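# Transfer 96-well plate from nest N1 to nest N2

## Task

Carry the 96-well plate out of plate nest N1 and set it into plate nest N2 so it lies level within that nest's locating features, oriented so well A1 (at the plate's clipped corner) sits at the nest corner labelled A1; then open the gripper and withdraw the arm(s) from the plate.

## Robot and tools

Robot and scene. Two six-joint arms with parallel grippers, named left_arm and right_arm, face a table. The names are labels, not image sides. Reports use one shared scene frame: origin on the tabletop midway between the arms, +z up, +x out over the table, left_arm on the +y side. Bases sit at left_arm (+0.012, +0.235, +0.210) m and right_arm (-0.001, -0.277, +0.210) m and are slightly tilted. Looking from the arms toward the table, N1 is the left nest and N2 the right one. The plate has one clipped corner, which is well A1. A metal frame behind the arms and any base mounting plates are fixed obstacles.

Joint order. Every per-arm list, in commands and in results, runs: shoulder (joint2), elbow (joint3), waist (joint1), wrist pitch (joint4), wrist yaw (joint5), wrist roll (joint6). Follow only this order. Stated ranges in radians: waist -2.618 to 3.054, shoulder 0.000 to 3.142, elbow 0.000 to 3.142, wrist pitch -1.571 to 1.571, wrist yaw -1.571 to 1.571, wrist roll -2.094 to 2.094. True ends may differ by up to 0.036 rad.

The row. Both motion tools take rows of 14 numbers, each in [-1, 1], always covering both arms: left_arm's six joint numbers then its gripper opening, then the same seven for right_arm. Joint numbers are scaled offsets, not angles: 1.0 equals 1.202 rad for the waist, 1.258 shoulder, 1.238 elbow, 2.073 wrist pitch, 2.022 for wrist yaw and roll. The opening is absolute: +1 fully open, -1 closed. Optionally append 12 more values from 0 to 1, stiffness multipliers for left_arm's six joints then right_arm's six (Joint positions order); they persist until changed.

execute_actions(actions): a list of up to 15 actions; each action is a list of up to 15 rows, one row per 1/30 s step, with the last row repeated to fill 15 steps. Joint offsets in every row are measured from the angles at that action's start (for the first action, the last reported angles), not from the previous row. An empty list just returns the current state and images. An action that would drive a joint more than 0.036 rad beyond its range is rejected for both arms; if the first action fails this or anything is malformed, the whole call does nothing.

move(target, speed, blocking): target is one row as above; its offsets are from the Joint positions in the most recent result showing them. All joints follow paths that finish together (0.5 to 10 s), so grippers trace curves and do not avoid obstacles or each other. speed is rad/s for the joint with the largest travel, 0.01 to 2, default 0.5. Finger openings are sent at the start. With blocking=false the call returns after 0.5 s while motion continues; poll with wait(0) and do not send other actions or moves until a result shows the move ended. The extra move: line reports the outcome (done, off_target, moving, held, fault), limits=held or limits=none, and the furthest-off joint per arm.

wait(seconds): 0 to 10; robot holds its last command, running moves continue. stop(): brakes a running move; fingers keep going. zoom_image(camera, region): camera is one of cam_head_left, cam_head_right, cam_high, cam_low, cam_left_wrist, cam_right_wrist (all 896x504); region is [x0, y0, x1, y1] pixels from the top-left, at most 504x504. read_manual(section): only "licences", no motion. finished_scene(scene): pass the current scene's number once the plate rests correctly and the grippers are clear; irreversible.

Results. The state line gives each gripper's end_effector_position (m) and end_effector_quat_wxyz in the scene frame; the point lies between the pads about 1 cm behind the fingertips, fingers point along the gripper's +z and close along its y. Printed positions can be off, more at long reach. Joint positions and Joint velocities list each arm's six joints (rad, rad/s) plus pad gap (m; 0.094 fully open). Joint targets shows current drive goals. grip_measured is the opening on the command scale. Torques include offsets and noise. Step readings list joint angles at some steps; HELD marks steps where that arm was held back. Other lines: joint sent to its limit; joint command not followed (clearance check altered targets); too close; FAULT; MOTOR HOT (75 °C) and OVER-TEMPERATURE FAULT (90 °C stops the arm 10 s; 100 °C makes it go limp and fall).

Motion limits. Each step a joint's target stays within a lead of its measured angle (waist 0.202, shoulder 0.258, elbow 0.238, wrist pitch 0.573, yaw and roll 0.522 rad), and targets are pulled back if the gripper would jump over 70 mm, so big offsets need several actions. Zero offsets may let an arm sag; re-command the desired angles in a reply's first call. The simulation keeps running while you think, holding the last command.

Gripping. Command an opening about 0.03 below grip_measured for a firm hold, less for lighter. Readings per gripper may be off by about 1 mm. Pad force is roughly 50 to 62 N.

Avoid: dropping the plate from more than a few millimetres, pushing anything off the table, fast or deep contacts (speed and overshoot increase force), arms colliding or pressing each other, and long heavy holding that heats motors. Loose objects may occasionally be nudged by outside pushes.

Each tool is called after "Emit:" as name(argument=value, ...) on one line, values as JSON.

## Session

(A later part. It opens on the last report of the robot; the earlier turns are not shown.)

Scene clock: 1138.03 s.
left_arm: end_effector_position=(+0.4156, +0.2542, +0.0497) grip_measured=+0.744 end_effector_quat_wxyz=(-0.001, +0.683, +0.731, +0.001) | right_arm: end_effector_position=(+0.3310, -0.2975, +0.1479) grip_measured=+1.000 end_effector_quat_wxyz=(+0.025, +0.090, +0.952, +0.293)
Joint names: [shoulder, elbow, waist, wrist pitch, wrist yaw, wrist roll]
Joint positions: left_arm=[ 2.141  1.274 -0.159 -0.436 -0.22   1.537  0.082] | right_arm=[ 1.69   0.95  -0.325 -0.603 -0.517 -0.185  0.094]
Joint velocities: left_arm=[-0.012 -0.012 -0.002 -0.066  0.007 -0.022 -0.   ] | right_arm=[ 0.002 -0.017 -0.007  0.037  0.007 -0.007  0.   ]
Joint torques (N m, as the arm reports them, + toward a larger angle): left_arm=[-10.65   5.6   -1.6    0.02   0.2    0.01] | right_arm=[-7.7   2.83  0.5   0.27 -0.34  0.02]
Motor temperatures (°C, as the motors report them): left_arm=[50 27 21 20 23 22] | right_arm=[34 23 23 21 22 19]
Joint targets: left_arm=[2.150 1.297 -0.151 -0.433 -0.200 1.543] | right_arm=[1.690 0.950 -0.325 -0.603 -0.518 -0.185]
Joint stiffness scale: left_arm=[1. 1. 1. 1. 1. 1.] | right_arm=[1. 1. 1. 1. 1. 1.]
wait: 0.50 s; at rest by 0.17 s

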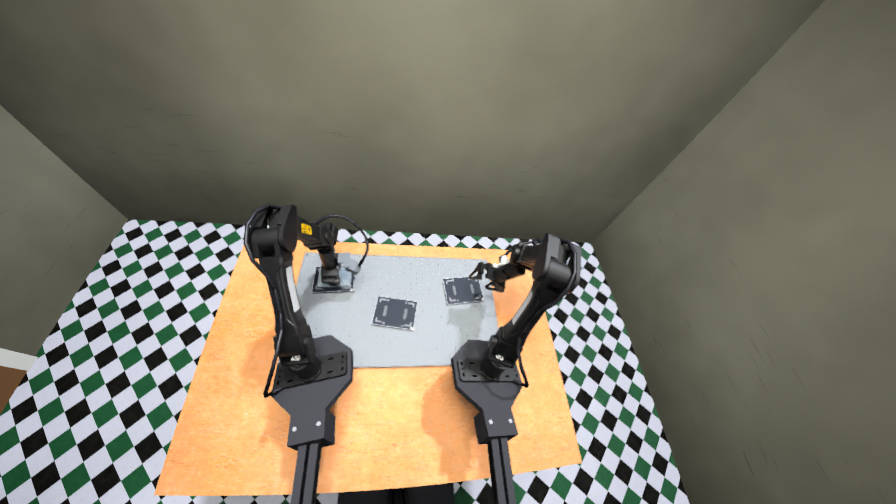

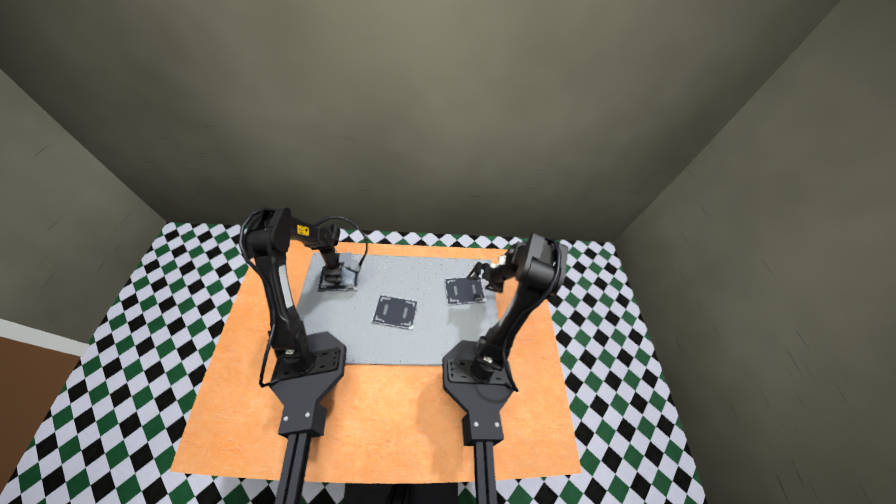

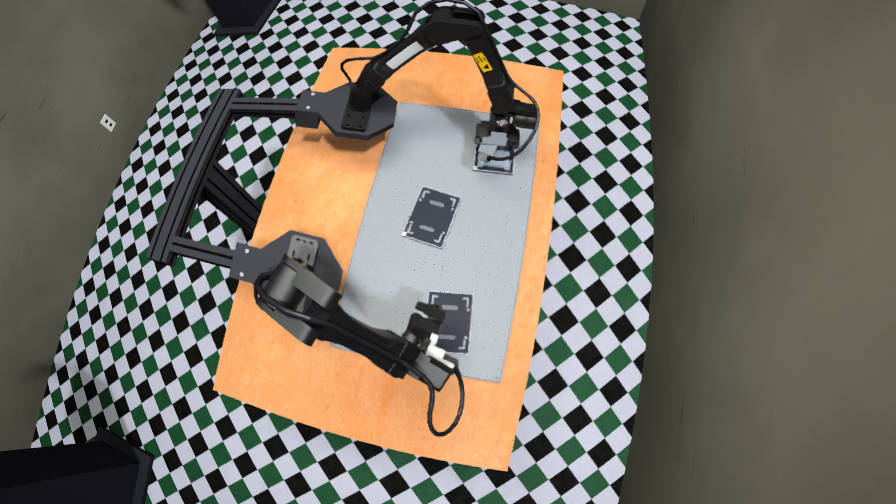

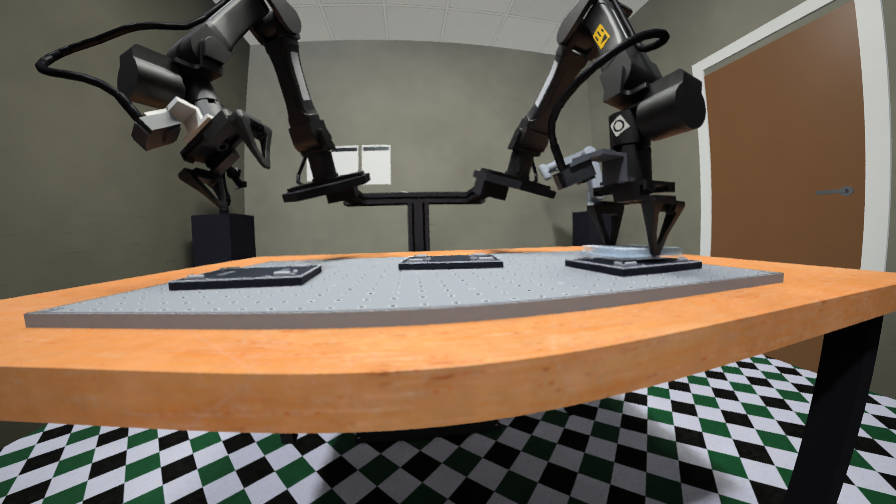

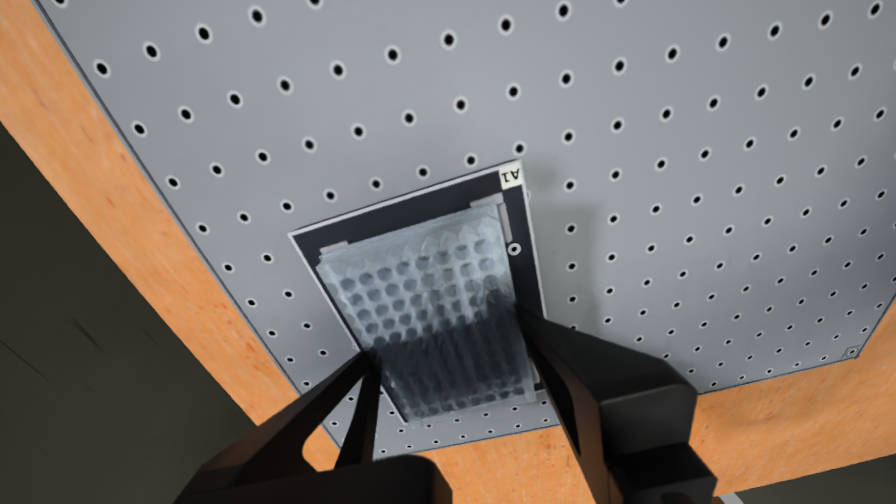

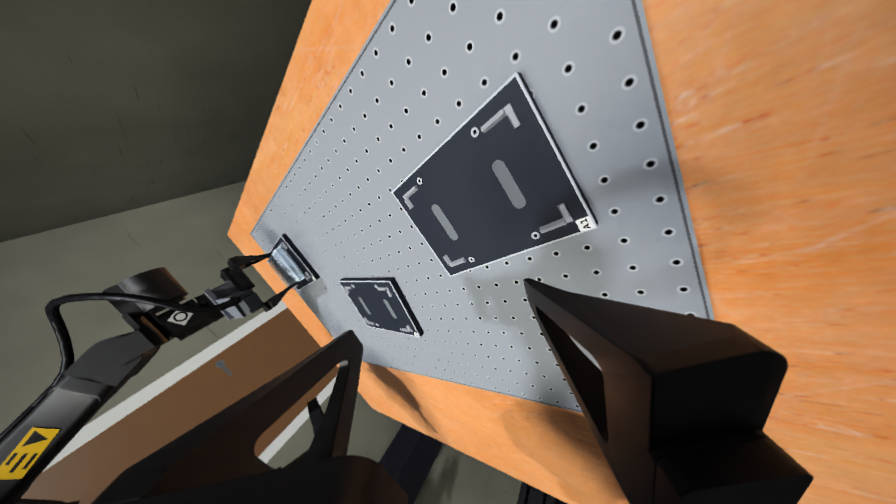

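Emit:
execute_actions(actions=[[[0.007,0.019,0.006,0.002,0.010,0.003,0.72,0,0,0,0,0,0,1],[0.007,0.019,0.006,0.0025,0.010,0.003,0.72,0,0,0,0,0,0,1],[0.007,0.019,0.006,0.003,0.010,0.003,0.72,0,0,0,0,0,0,1],[0.007,0.019,0.006,0.0035,0.010,0.003,0.72,0,0,0,0,0,0,1],[0.007,0.019,0.006,0.004,0.010,0.003,0.72,0,0,0,0,0,0,1],[0.0075,0.019,0.006,0.004,0.010,0.003,0.72,0,0,0,0,0,0,1],[0.008,0.019,0.006,0.004,0.010,0.003,0.72,0,0,0,0,0,0,1],[0.0085,0.019,0.006,0.004,0.010,0.003,0.72,0,0,0,0,0,0,1],[0.009,0.019,0.006,0.004,0.010,0.003,0.72,0,0,0,0,0,0,1],[0.0095,0.019,0.006,0.004,0.010,0.003,0.72,0,0,0,0,0,0,1],[0.010,0.019,0.006,0.004,0.010,0.003,0.72,0,0,0,0,0,0,1]]])

Emit:
wait(seconds=0.5)

Emit:
zoom_image(camera="cam_left_wrist", region=[275,145,575,445])

Scene clock: 1159.47 s.
left_arm: end_effector_position=(+0.4160, +0.2542, +0.0497) grip_measured=+0.744 end_effector_quat_wxyz=(-0.001, +0.683, +0.731, +0.002) | right_arm: end_effector_position=(+0.3309, -0.2976, +0.1478) grip_measured=+1.000 end_effector_quat_wxyz=(+0.025, +0.090, +0.952, +0.292)
Joint names: [shoulder, elbow, waist, wrist pitch, wrist yaw, wrist roll]
Joint positions: left_arm=[ 2.141  1.274 -0.159 -0.434 -0.22   1.537  0.082] | right_arm=[ 1.69   0.95  -0.325 -0.603 -0.516 -0.185  0.094]
Joint velocities: left_arm=[-0.002  0.012  0.002 -0.051 -0.037 -0.022 -0.   ] | right_arm=[-0.002 -0.012 -0.007  0.081 -0.007  0.007  0.   ]
Joint torques (N m, as the arm reports them, + toward a larger angle): left_arm=[-10.35   5.61  -1.6    0.07   0.19   0.02] | right_arm=[-7.71  2.84  0.47  0.26 -0.34  0.02]
Motor temperatures (°C, as the motors report them): left_arm=[48 27 21 20 23 22] | right_arm=[34 23 23 21 22 19]
Joint targets: left_arm=[2.154 1.297 -0.151 -0.428 -0.200 1.543] | right_arm=[1.690 0.950 -0.325 -0.603 -0.517 -0.185]
Joint stiffness scale: left_arm=[1. 1. 1. 1. 1. 1.] | right_arm=[1. 1. 1. 1. 1. 1.]
Step readings (joint positions):
0: left_arm=[2.141 1.274 -0.159 -0.436 -0.220 1.537] | right_arm=[1.690 0.950 -0.325 -0.603 -0.517 -0.185]
1: left_arm=[2.141 1.274 -0.159 -0.436 -0.220 1.537] | right_arm=[1.690 0.950 -0.325 -0.603 -0.517 -0.185]
2: left_arm=[2.141 1.274 -0.159 -0.436 -0.220 1.537] | right_arm=[1.690 0.950 -0.325 -0.603 -0.517 -0.185]
4: left_arm=[2.141 1.274 -0.159 -0.436 -0.220 1.537] | right_arm=[1.690 0.950 -0.325 -0.603 -0.517 -0.185]
8: left_arm=[2.141 1.274 -0.159 -0.434 -0.220 1.537] | right_arm=[1.690 0.950 -0.325 -0.603 -0.516 -0.185]
15: Joint positions above

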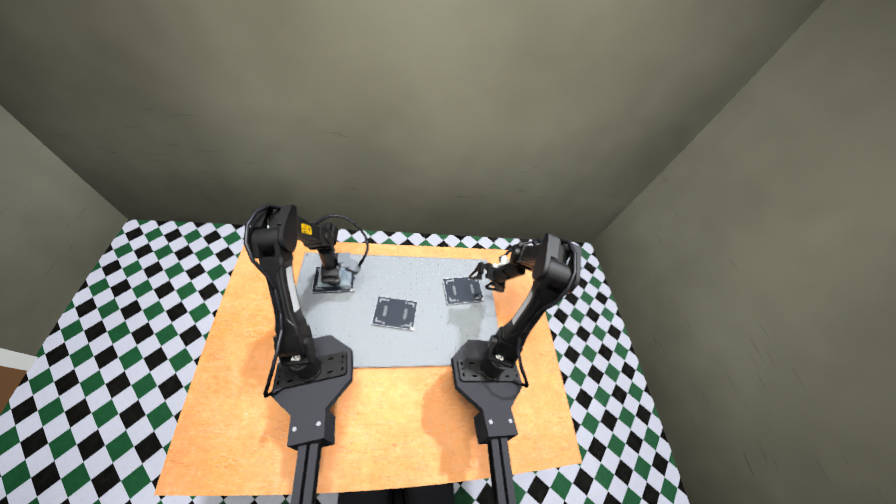

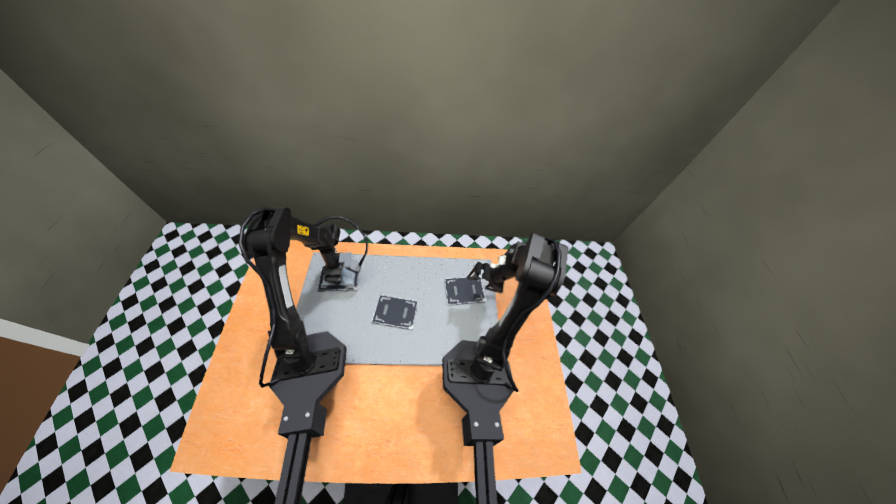

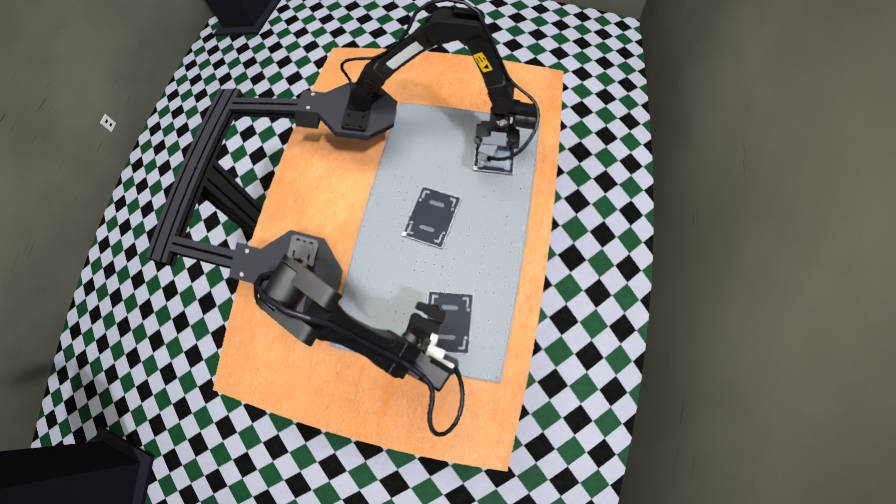

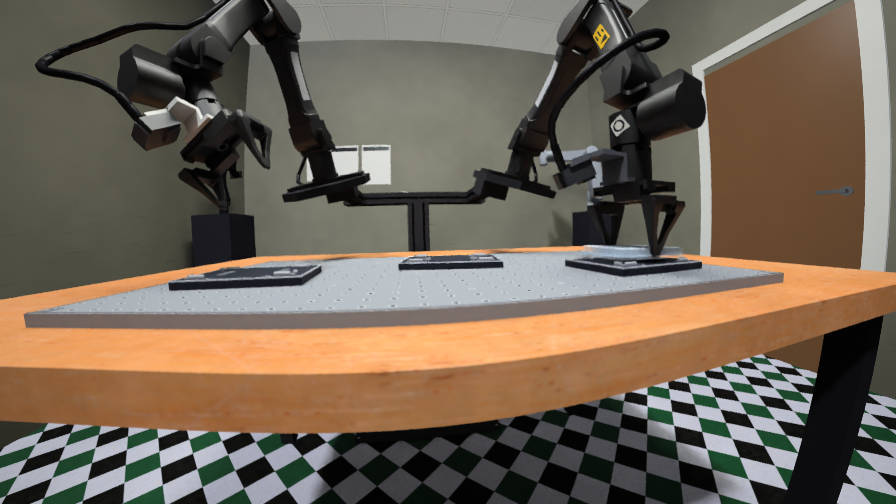

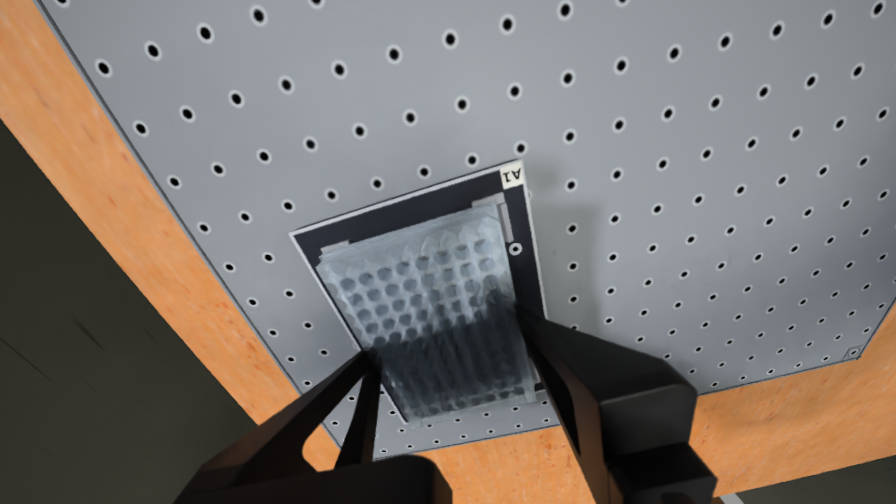

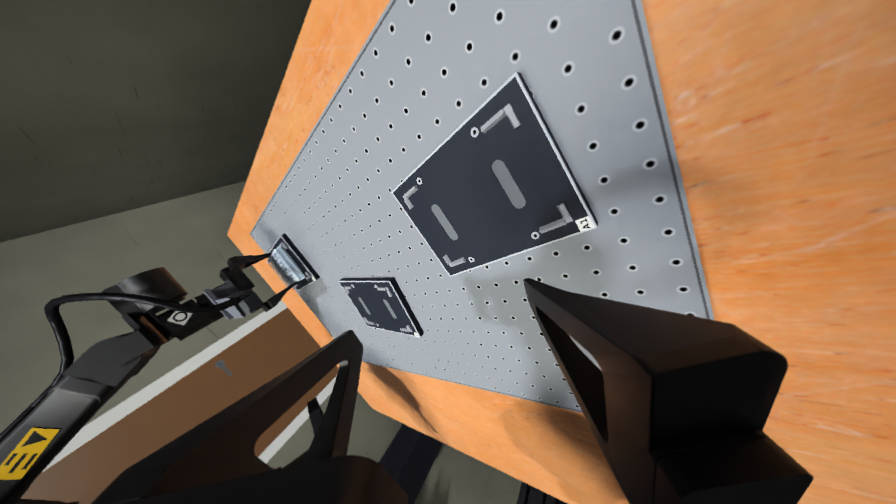

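Scene clock: 1159.97 s.
left_arm: end_effector_position=(+0.4161, +0.2542, +0.0497) grip_measured=+0.744 end_effector_quat_wxyz=(-0.001, +0.683, +0.731, +0.002) | right_arm: end_effector_position=(+0.3309, -0.2976, +0.1478) grip_measured=+1.000 end_effector_quat_wxyz=(+0.025, +0.090, +0.952, +0.292)
Joint names: [shoulder, elbow, waist, wrist pitch, wrist yaw, wrist roll]
Joint positions: left_arm=[ 2.141  1.274 -0.159 -0.433 -0.22   1.537  0.082] | right_arm=[ 1.69   0.95  -0.325 -0.603 -0.516 -0.185  0.094]
Joint velocities: left_arm=[-0.012 -0.002  0.022 -0.022 -0.081 -0.022  0.001] | right_arm=[-0.002 -0.002 -0.022  0.037  0.125  0.022  0.   ]
Joint torques (N m, as the arm reports them, + toward a larger angle): left_arm=[-10.34   5.61  -1.6    0.06   0.19   0.02] | right_arm=[-7.73  2.85  0.49  0.27 -0.34  0.01]
Motor temperatures (°C, as the motors report them): left_arm=[48 27 21 20 23 22] | right_arm=[34 23 23 21 22 19]
Joint targets: left_arm=[2.154 1.297 -0.151 -0.427 -0.200 1.543] | right_arm=[1.690 0.950 -0.325 -0.603 -0.517 -0.185]
Joint stiffness scale: left_arm=[1. 1. 1. 1. 1. 1.] | right_arm=[1. 1. 1. 1. 1. 1.]
wait: 0.50 s; at rest by 0.17 s

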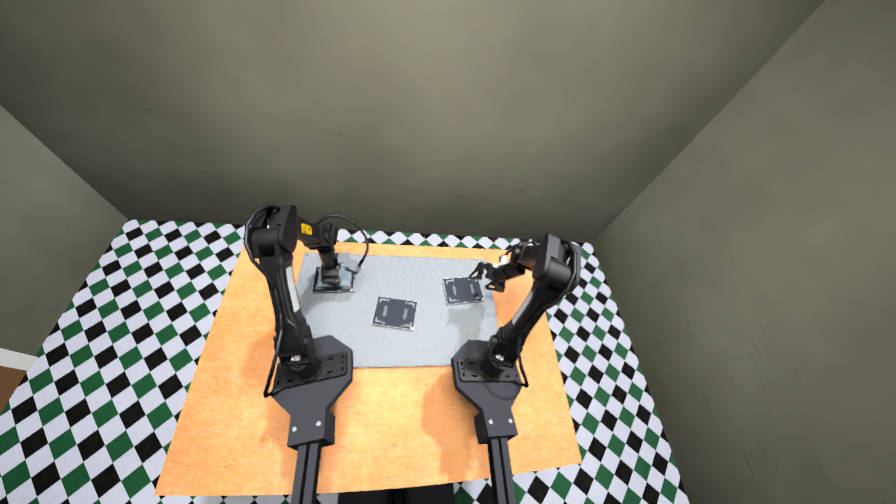

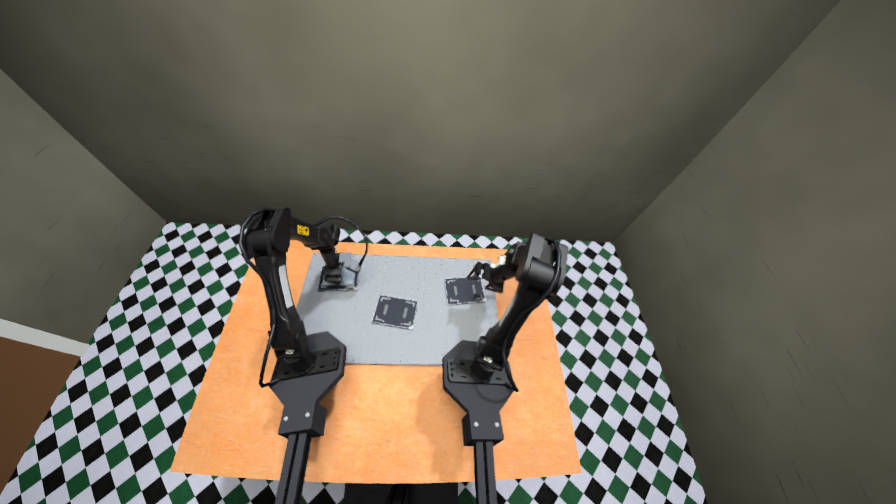

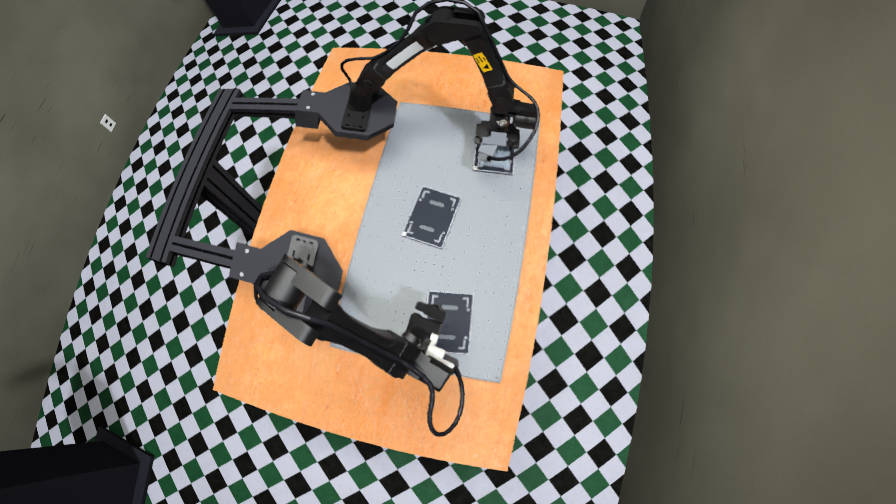

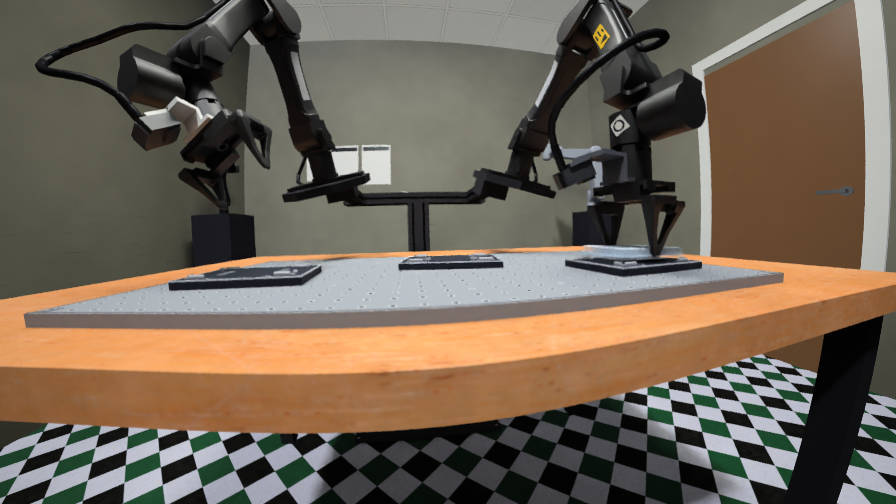

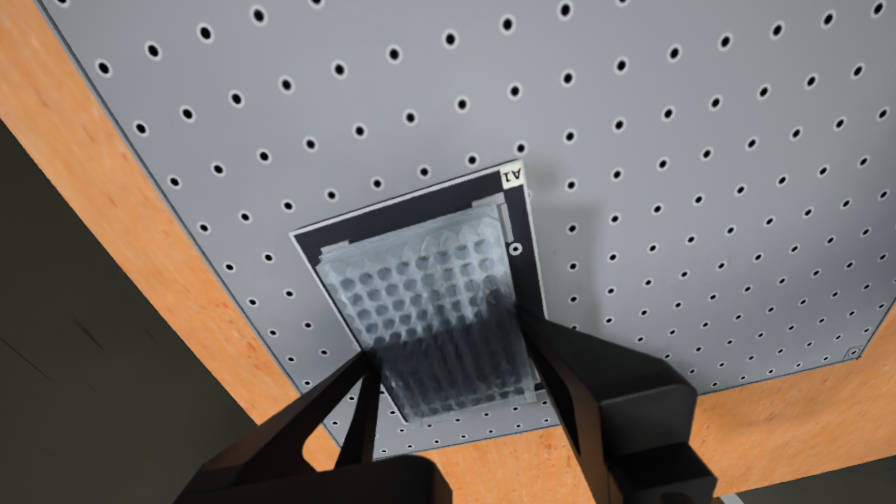

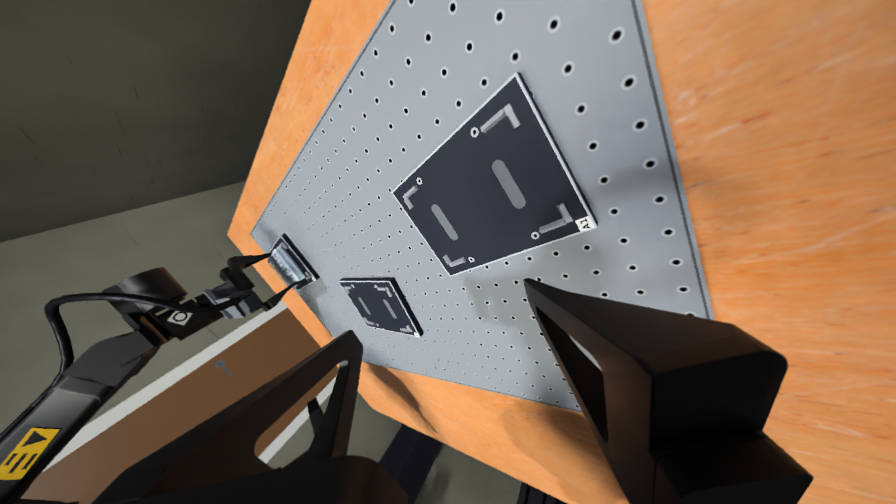

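Region (275, 145, 575, 445) of cam_left_wrist's 896x504 image, scaled by 1.680, with more detail than that image has.

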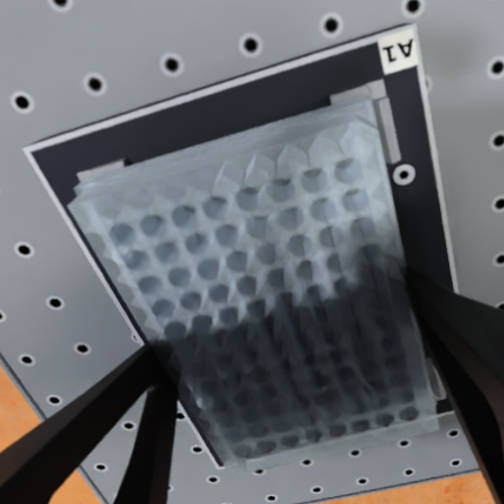

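Emit:
zoom_image(camera="cam_low", region=[555,225,715,290])

Emit:
zoom_image(camera="cam_high", region=[455,105,545,190])

Region (555, 225, 715, 290) of cam_low's 896x504 image, scaled by 3.150, with more detail than that image has; it fills the top 205 rows of this view, and the rest is white.

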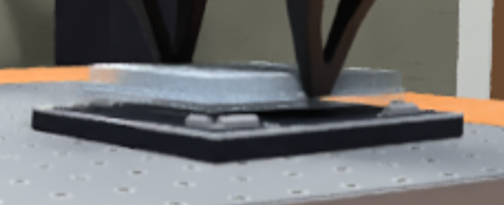

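Region (455, 105, 545, 190) of cam_high's 896x504 image, scaled by 5.600, with more detail than that image has.

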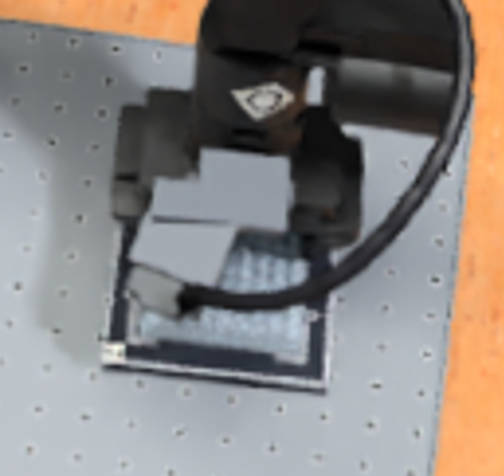

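Emit:
execute_actions(actions=[[[0.014,0.019,0.006,0.002,0.010,0.003,0.72,0,0,0,0,0,0,1],[0.014,0.019,0.006,0.002,0.010,0.003,0.72,0,0,0,0,0,0,1],[0.014,0.019,0.006,0.002,0.010,0.003,0.72,0,0,0,0,0,0,1],[0.006,0.019,0.006,0.002,0.010,0.003,0.72,0,0,0,0,0,0,1]]])

Scene clock: 1177.10 s.
left_arm: end_effector_position=(+0.4149, +0.2536, +0.0476) grip_measured=+0.744 end_effector_quat_wxyz=(-0.002, +0.683, +0.730, -0.000) | right_arm: end_effector_position=(+0.3309, -0.2976, +0.1478) grip_measured=+1.000 end_effector_quat_wxyz=(+0.025, +0.090, +0.952, +0.292)
Joint names: [shoulder, elbow, waist, wrist pitch, wrist yaw, wrist roll]
Joint positions: left_arm=[ 2.147  1.274 -0.159 -0.432 -0.219  1.537  0.082] | right_arm=[ 1.69   0.95  -0.325 -0.603 -0.516 -0.185  0.094]
Joint velocities: left_arm=[-0.007 -0.002  0.002  0.007 -0.022 -0.037  0.   ] | right_arm=[ 0.012  0.012 -0.027 -0.037 -0.007 -0.037  0.   ]
Joint torques (N m, as the arm reports them, + toward a larger angle): left_arm=[-11.33   5.56  -1.6    0.01   0.19   0.02] | right_arm=[-7.69  2.8   0.44  0.26 -0.34  0.03]
Motor temperatures (°C, as the motors report them): left_arm=[48 27 21 20 23 22] | right_arm=[34 23 23 21 22 19]
Joint targets: left_arm=[2.148 1.297 -0.151 -0.429 -0.199 1.543] | right_arm=[1.690 0.950 -0.325 -0.603 -0.517 -0.185]
Joint stiffness scale: left_arm=[1. 1. 1. 1. 1. 1.] | right_arm=[1. 1. 1. 1. 1. 1.]
Step readings (joint positions):
0: left_arm=[2.141 1.274 -0.159 -0.433 -0.220 1.537] | right_arm=[1.690 0.950 -0.325 -0.603 -0.516 -0.185]
1: left_arm=[2.142 1.274 -0.159 -0.433 -0.220 1.537] | right_arm=[1.690 0.950 -0.325 -0.603 -0.516 -0.185]
2: left_arm=[2.143 1.274 -0.159 -0.433 -0.220 1.537] | right_arm=[1.690 0.950 -0.325 -0.603 -0.516 -0.185]
4: left_arm=[2.146 1.274 -0.159 -0.432 -0.220 1.537] | right_arm=[1.690 0.950 -0.325 -0.603 -0.516 -0.185]
8: left_arm=[2.147 1.274 -0.159 -0.432 -0.220 1.537] | right_arm=[1.690 0.950 -0.325 -0.603 -0.516 -0.185]
15: Joint positions above

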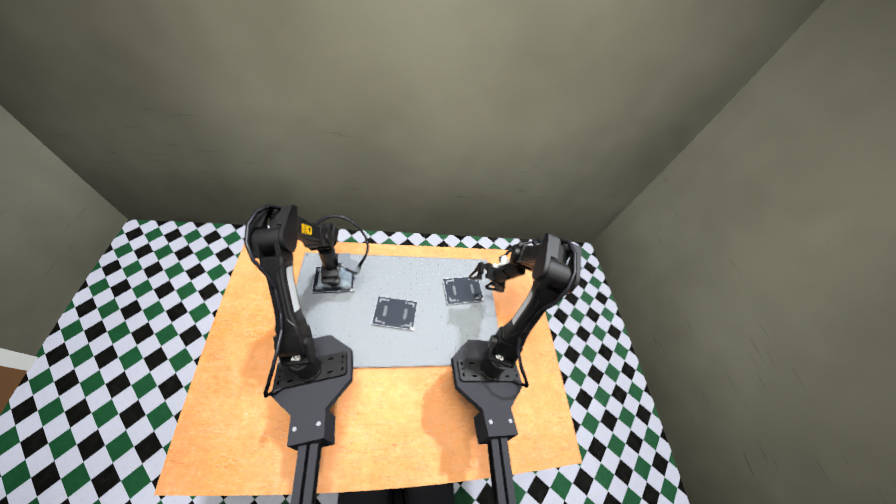

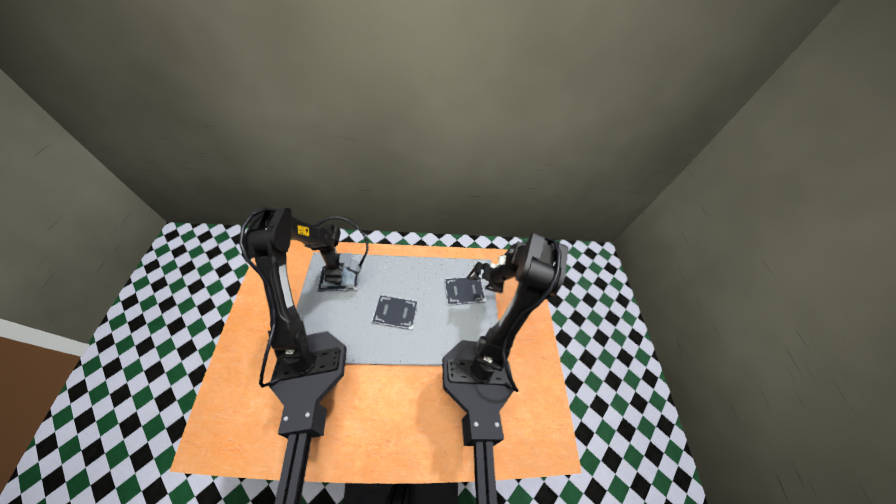

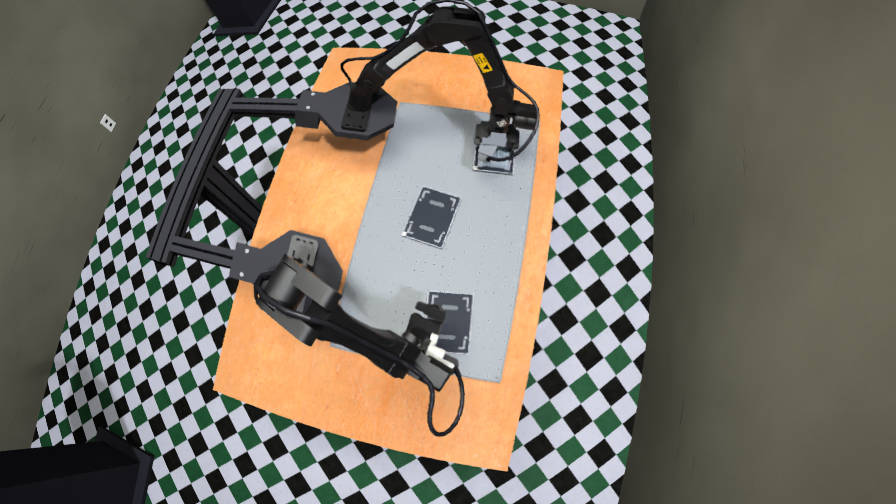

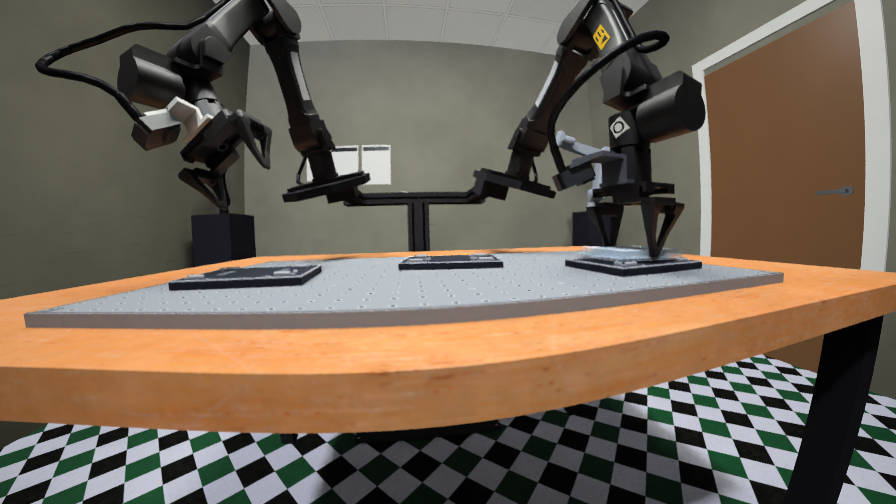

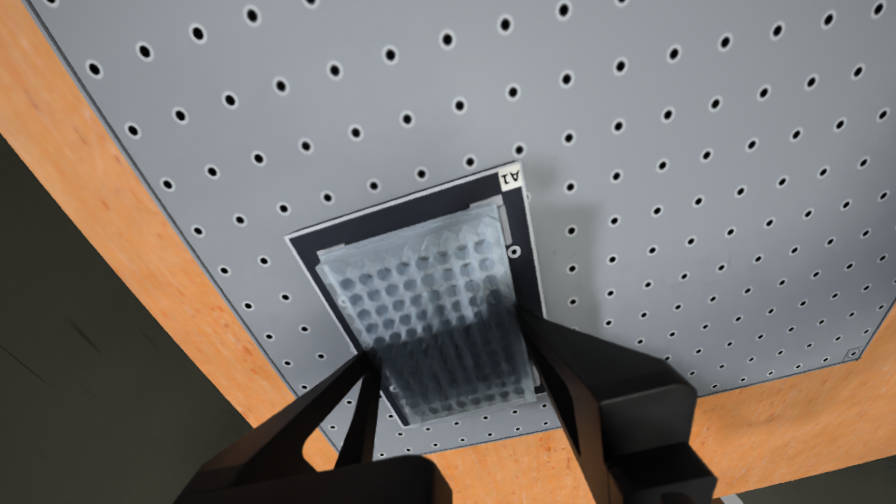

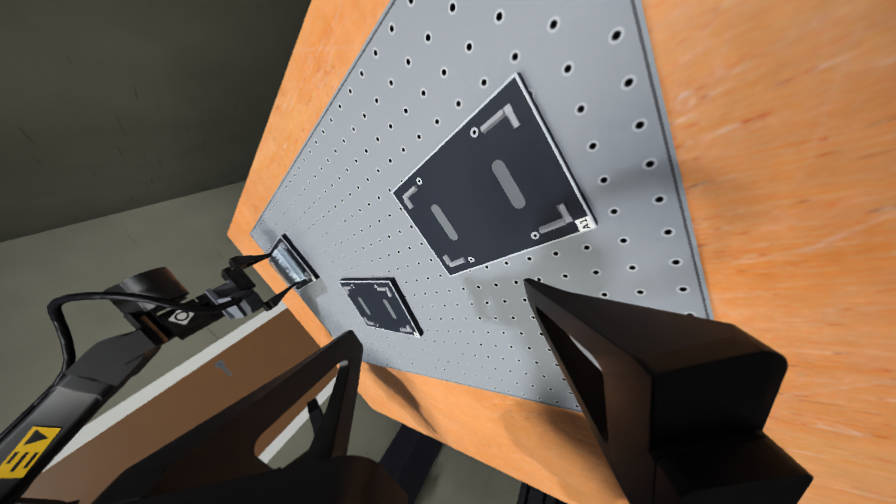

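Emit:
zoom_image(camera="cam_left_wrist", region=[275,145,575,445])

Emit:
zoom_image(camera="cam_low", region=[555,225,715,290])

Region (275, 145, 575, 445) of cam_left_wrist's 896x504 image, scaled by 1.680, with more detail than that image has.

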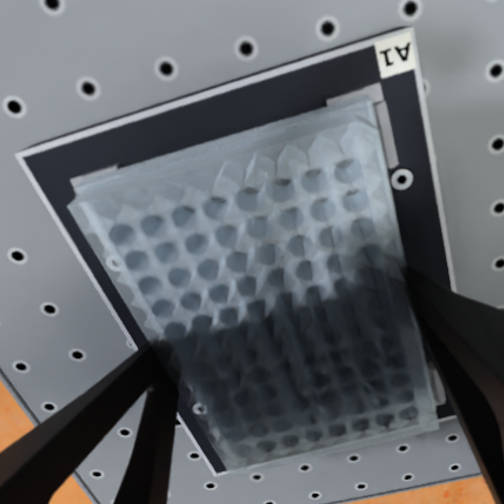

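Region (555, 225, 715, 290) of cam_low's 896x504 image, scaled by 3.150, with more detail than that image has; it fills the top 205 rows of this view, and the rest is white.

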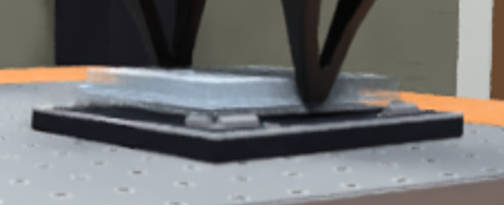

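Emit:
execute_actions(actions=[[[0.001,0.019,0.013,0.003,0.010,0.003,0.72,0,0,0,0,0,0,1],[0.001,0.019,0.013,0.003,0.010,0.003,0.72,0,0,0,0,0,0,1],[0.001,0.019,0.007,0.003,0.010,0.003,0.72,0,0,0,0,0,0,1]]])

Emit:
zoom_image(camera="cam_left_wrist", region=[275,145,575,445])

Scene clock: 1190.27 s.
left_arm: end_effector_position=(+0.4148, +0.2548, +0.0473) grip_measured=+0.744 end_effector_quat_wxyz=(-0.002, +0.682, +0.731, -0.001) | right_arm: end_effector_position=(+0.3309, -0.2977, +0.1477) grip_measured=+1.000 end_effector_quat_wxyz=(+0.025, +0.090, +0.952, +0.292)
Joint names: [shoulder, elbow, waist, wrist pitch, wrist yaw, wrist roll]
Joint positions: left_arm=[ 2.147  1.274 -0.155 -0.431 -0.217  1.537  0.082] | right_arm=[ 1.69   0.95  -0.325 -0.603 -0.516 -0.185  0.094]
Joint velocities: left_arm=[0.017 0.012 0.007 0.066 0.037 0.022 0.001] | right_arm=[ 0.037 -0.002 -0.002 -0.022 -0.022 -0.051  0.   ]
Joint torques (N m, as the arm reports them, + toward a larger angle): left_arm=[-11.29   5.58  -1.76   0.05   0.16   0.01] | right_arm=[-7.67  2.8   0.44  0.27 -0.33  0.02]
Motor temperatures (°C, as the motors report them): left_arm=[48 27 21 20 23 22] | right_arm=[34 22 23 21 22 19]
Joint targets: left_arm=[2.148 1.297 -0.150 -0.426 -0.199 1.543] | right_arm=[1.690 0.950 -0.325 -0.603 -0.516 -0.185]
Joint stiffness scale: left_arm=[1. 1. 1. 1. 1. 1.] | right_arm=[1. 1. 1. 1. 1. 1.]
Step readings (joint positions):
0: left_arm=[2.147 1.274 -0.159 -0.432 -0.219 1.537] | right_arm=[1.690 0.950 -0.325 -0.603 -0.516 -0.185]
1: left_arm=[2.147 1.274 -0.158 -0.432 -0.219 1.537] | right_arm=[1.690 0.950 -0.325 -0.603 -0.516 -0.185]
2: left_arm=[2.147 1.274 -0.157 -0.432 -0.218 1.537] | right_arm=[1.690 0.950 -0.325 -0.603 -0.516 -0.185]
4: left_arm=[2.147 1.274 -0.155 -0.431 -0.217 1.537] | right_arm=[1.690 0.950 -0.325 -0.603 -0.516 -0.185]
8: left_arm=[2.147 1.274 -0.155 -0.431 -0.217 1.537] | right_arm=[1.690 0.950 -0.325 -0.603 -0.516 -0.185]
15: Joint positions above

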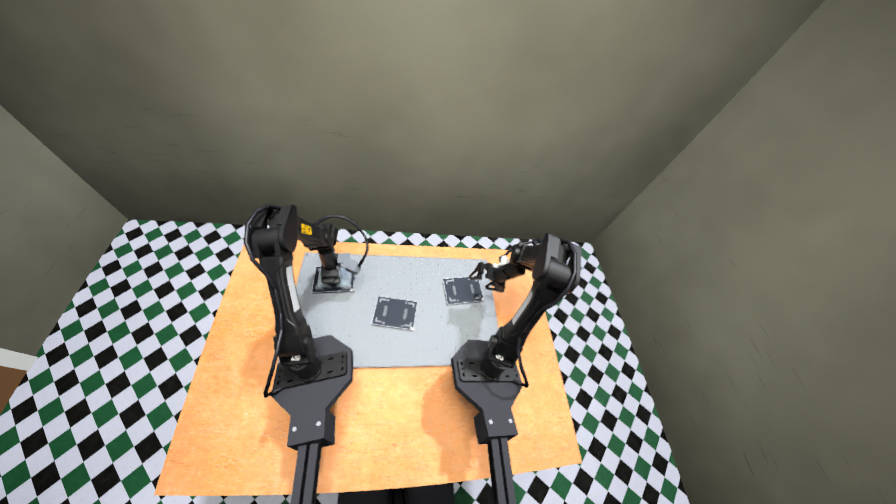

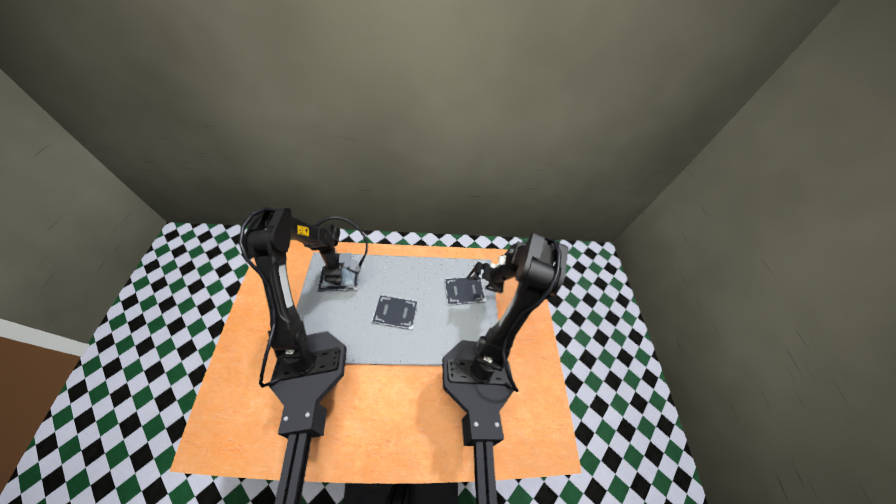

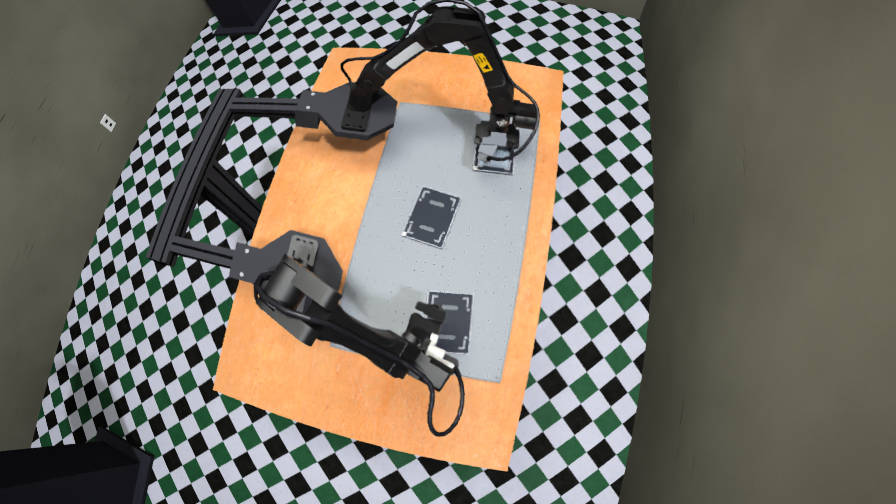

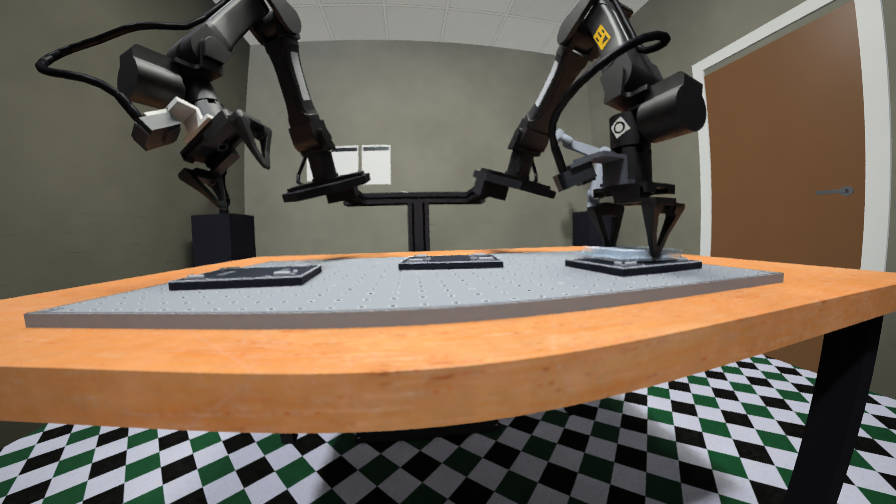

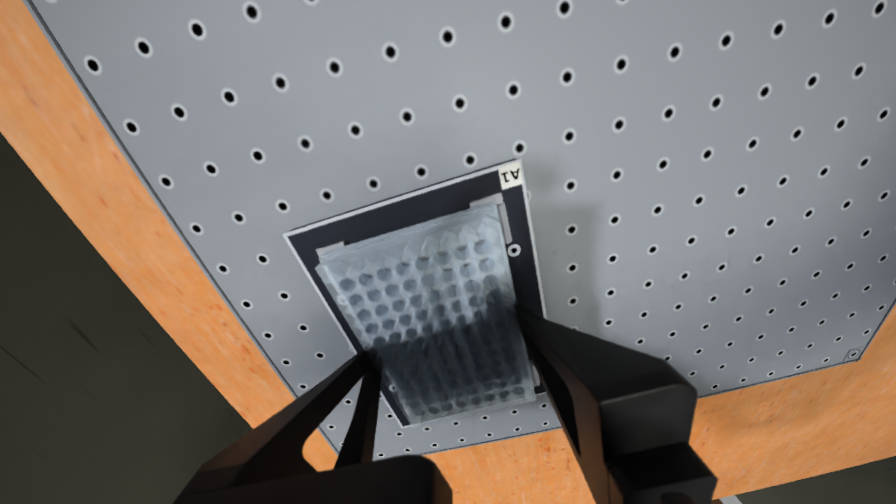

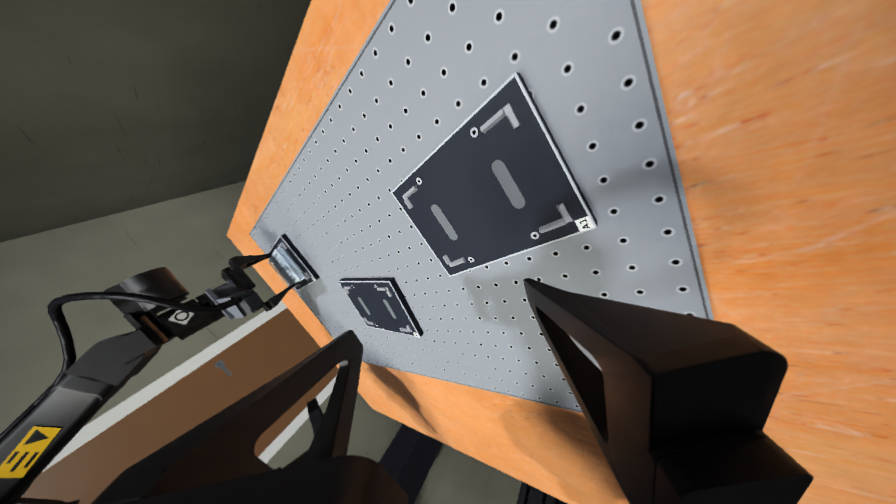

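Region (275, 145, 575, 445) of cam_left_wrist's 896x504 image, scaled by 1.680, with more detail than that image has.

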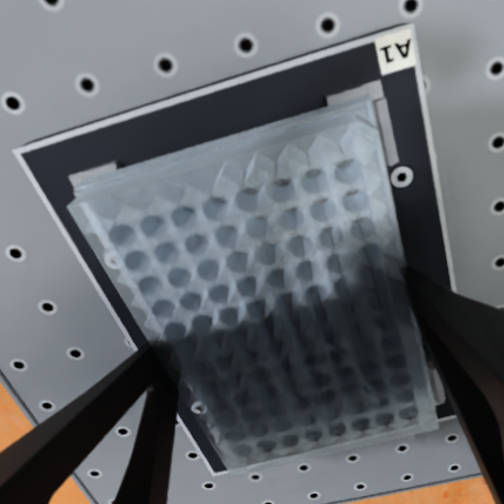

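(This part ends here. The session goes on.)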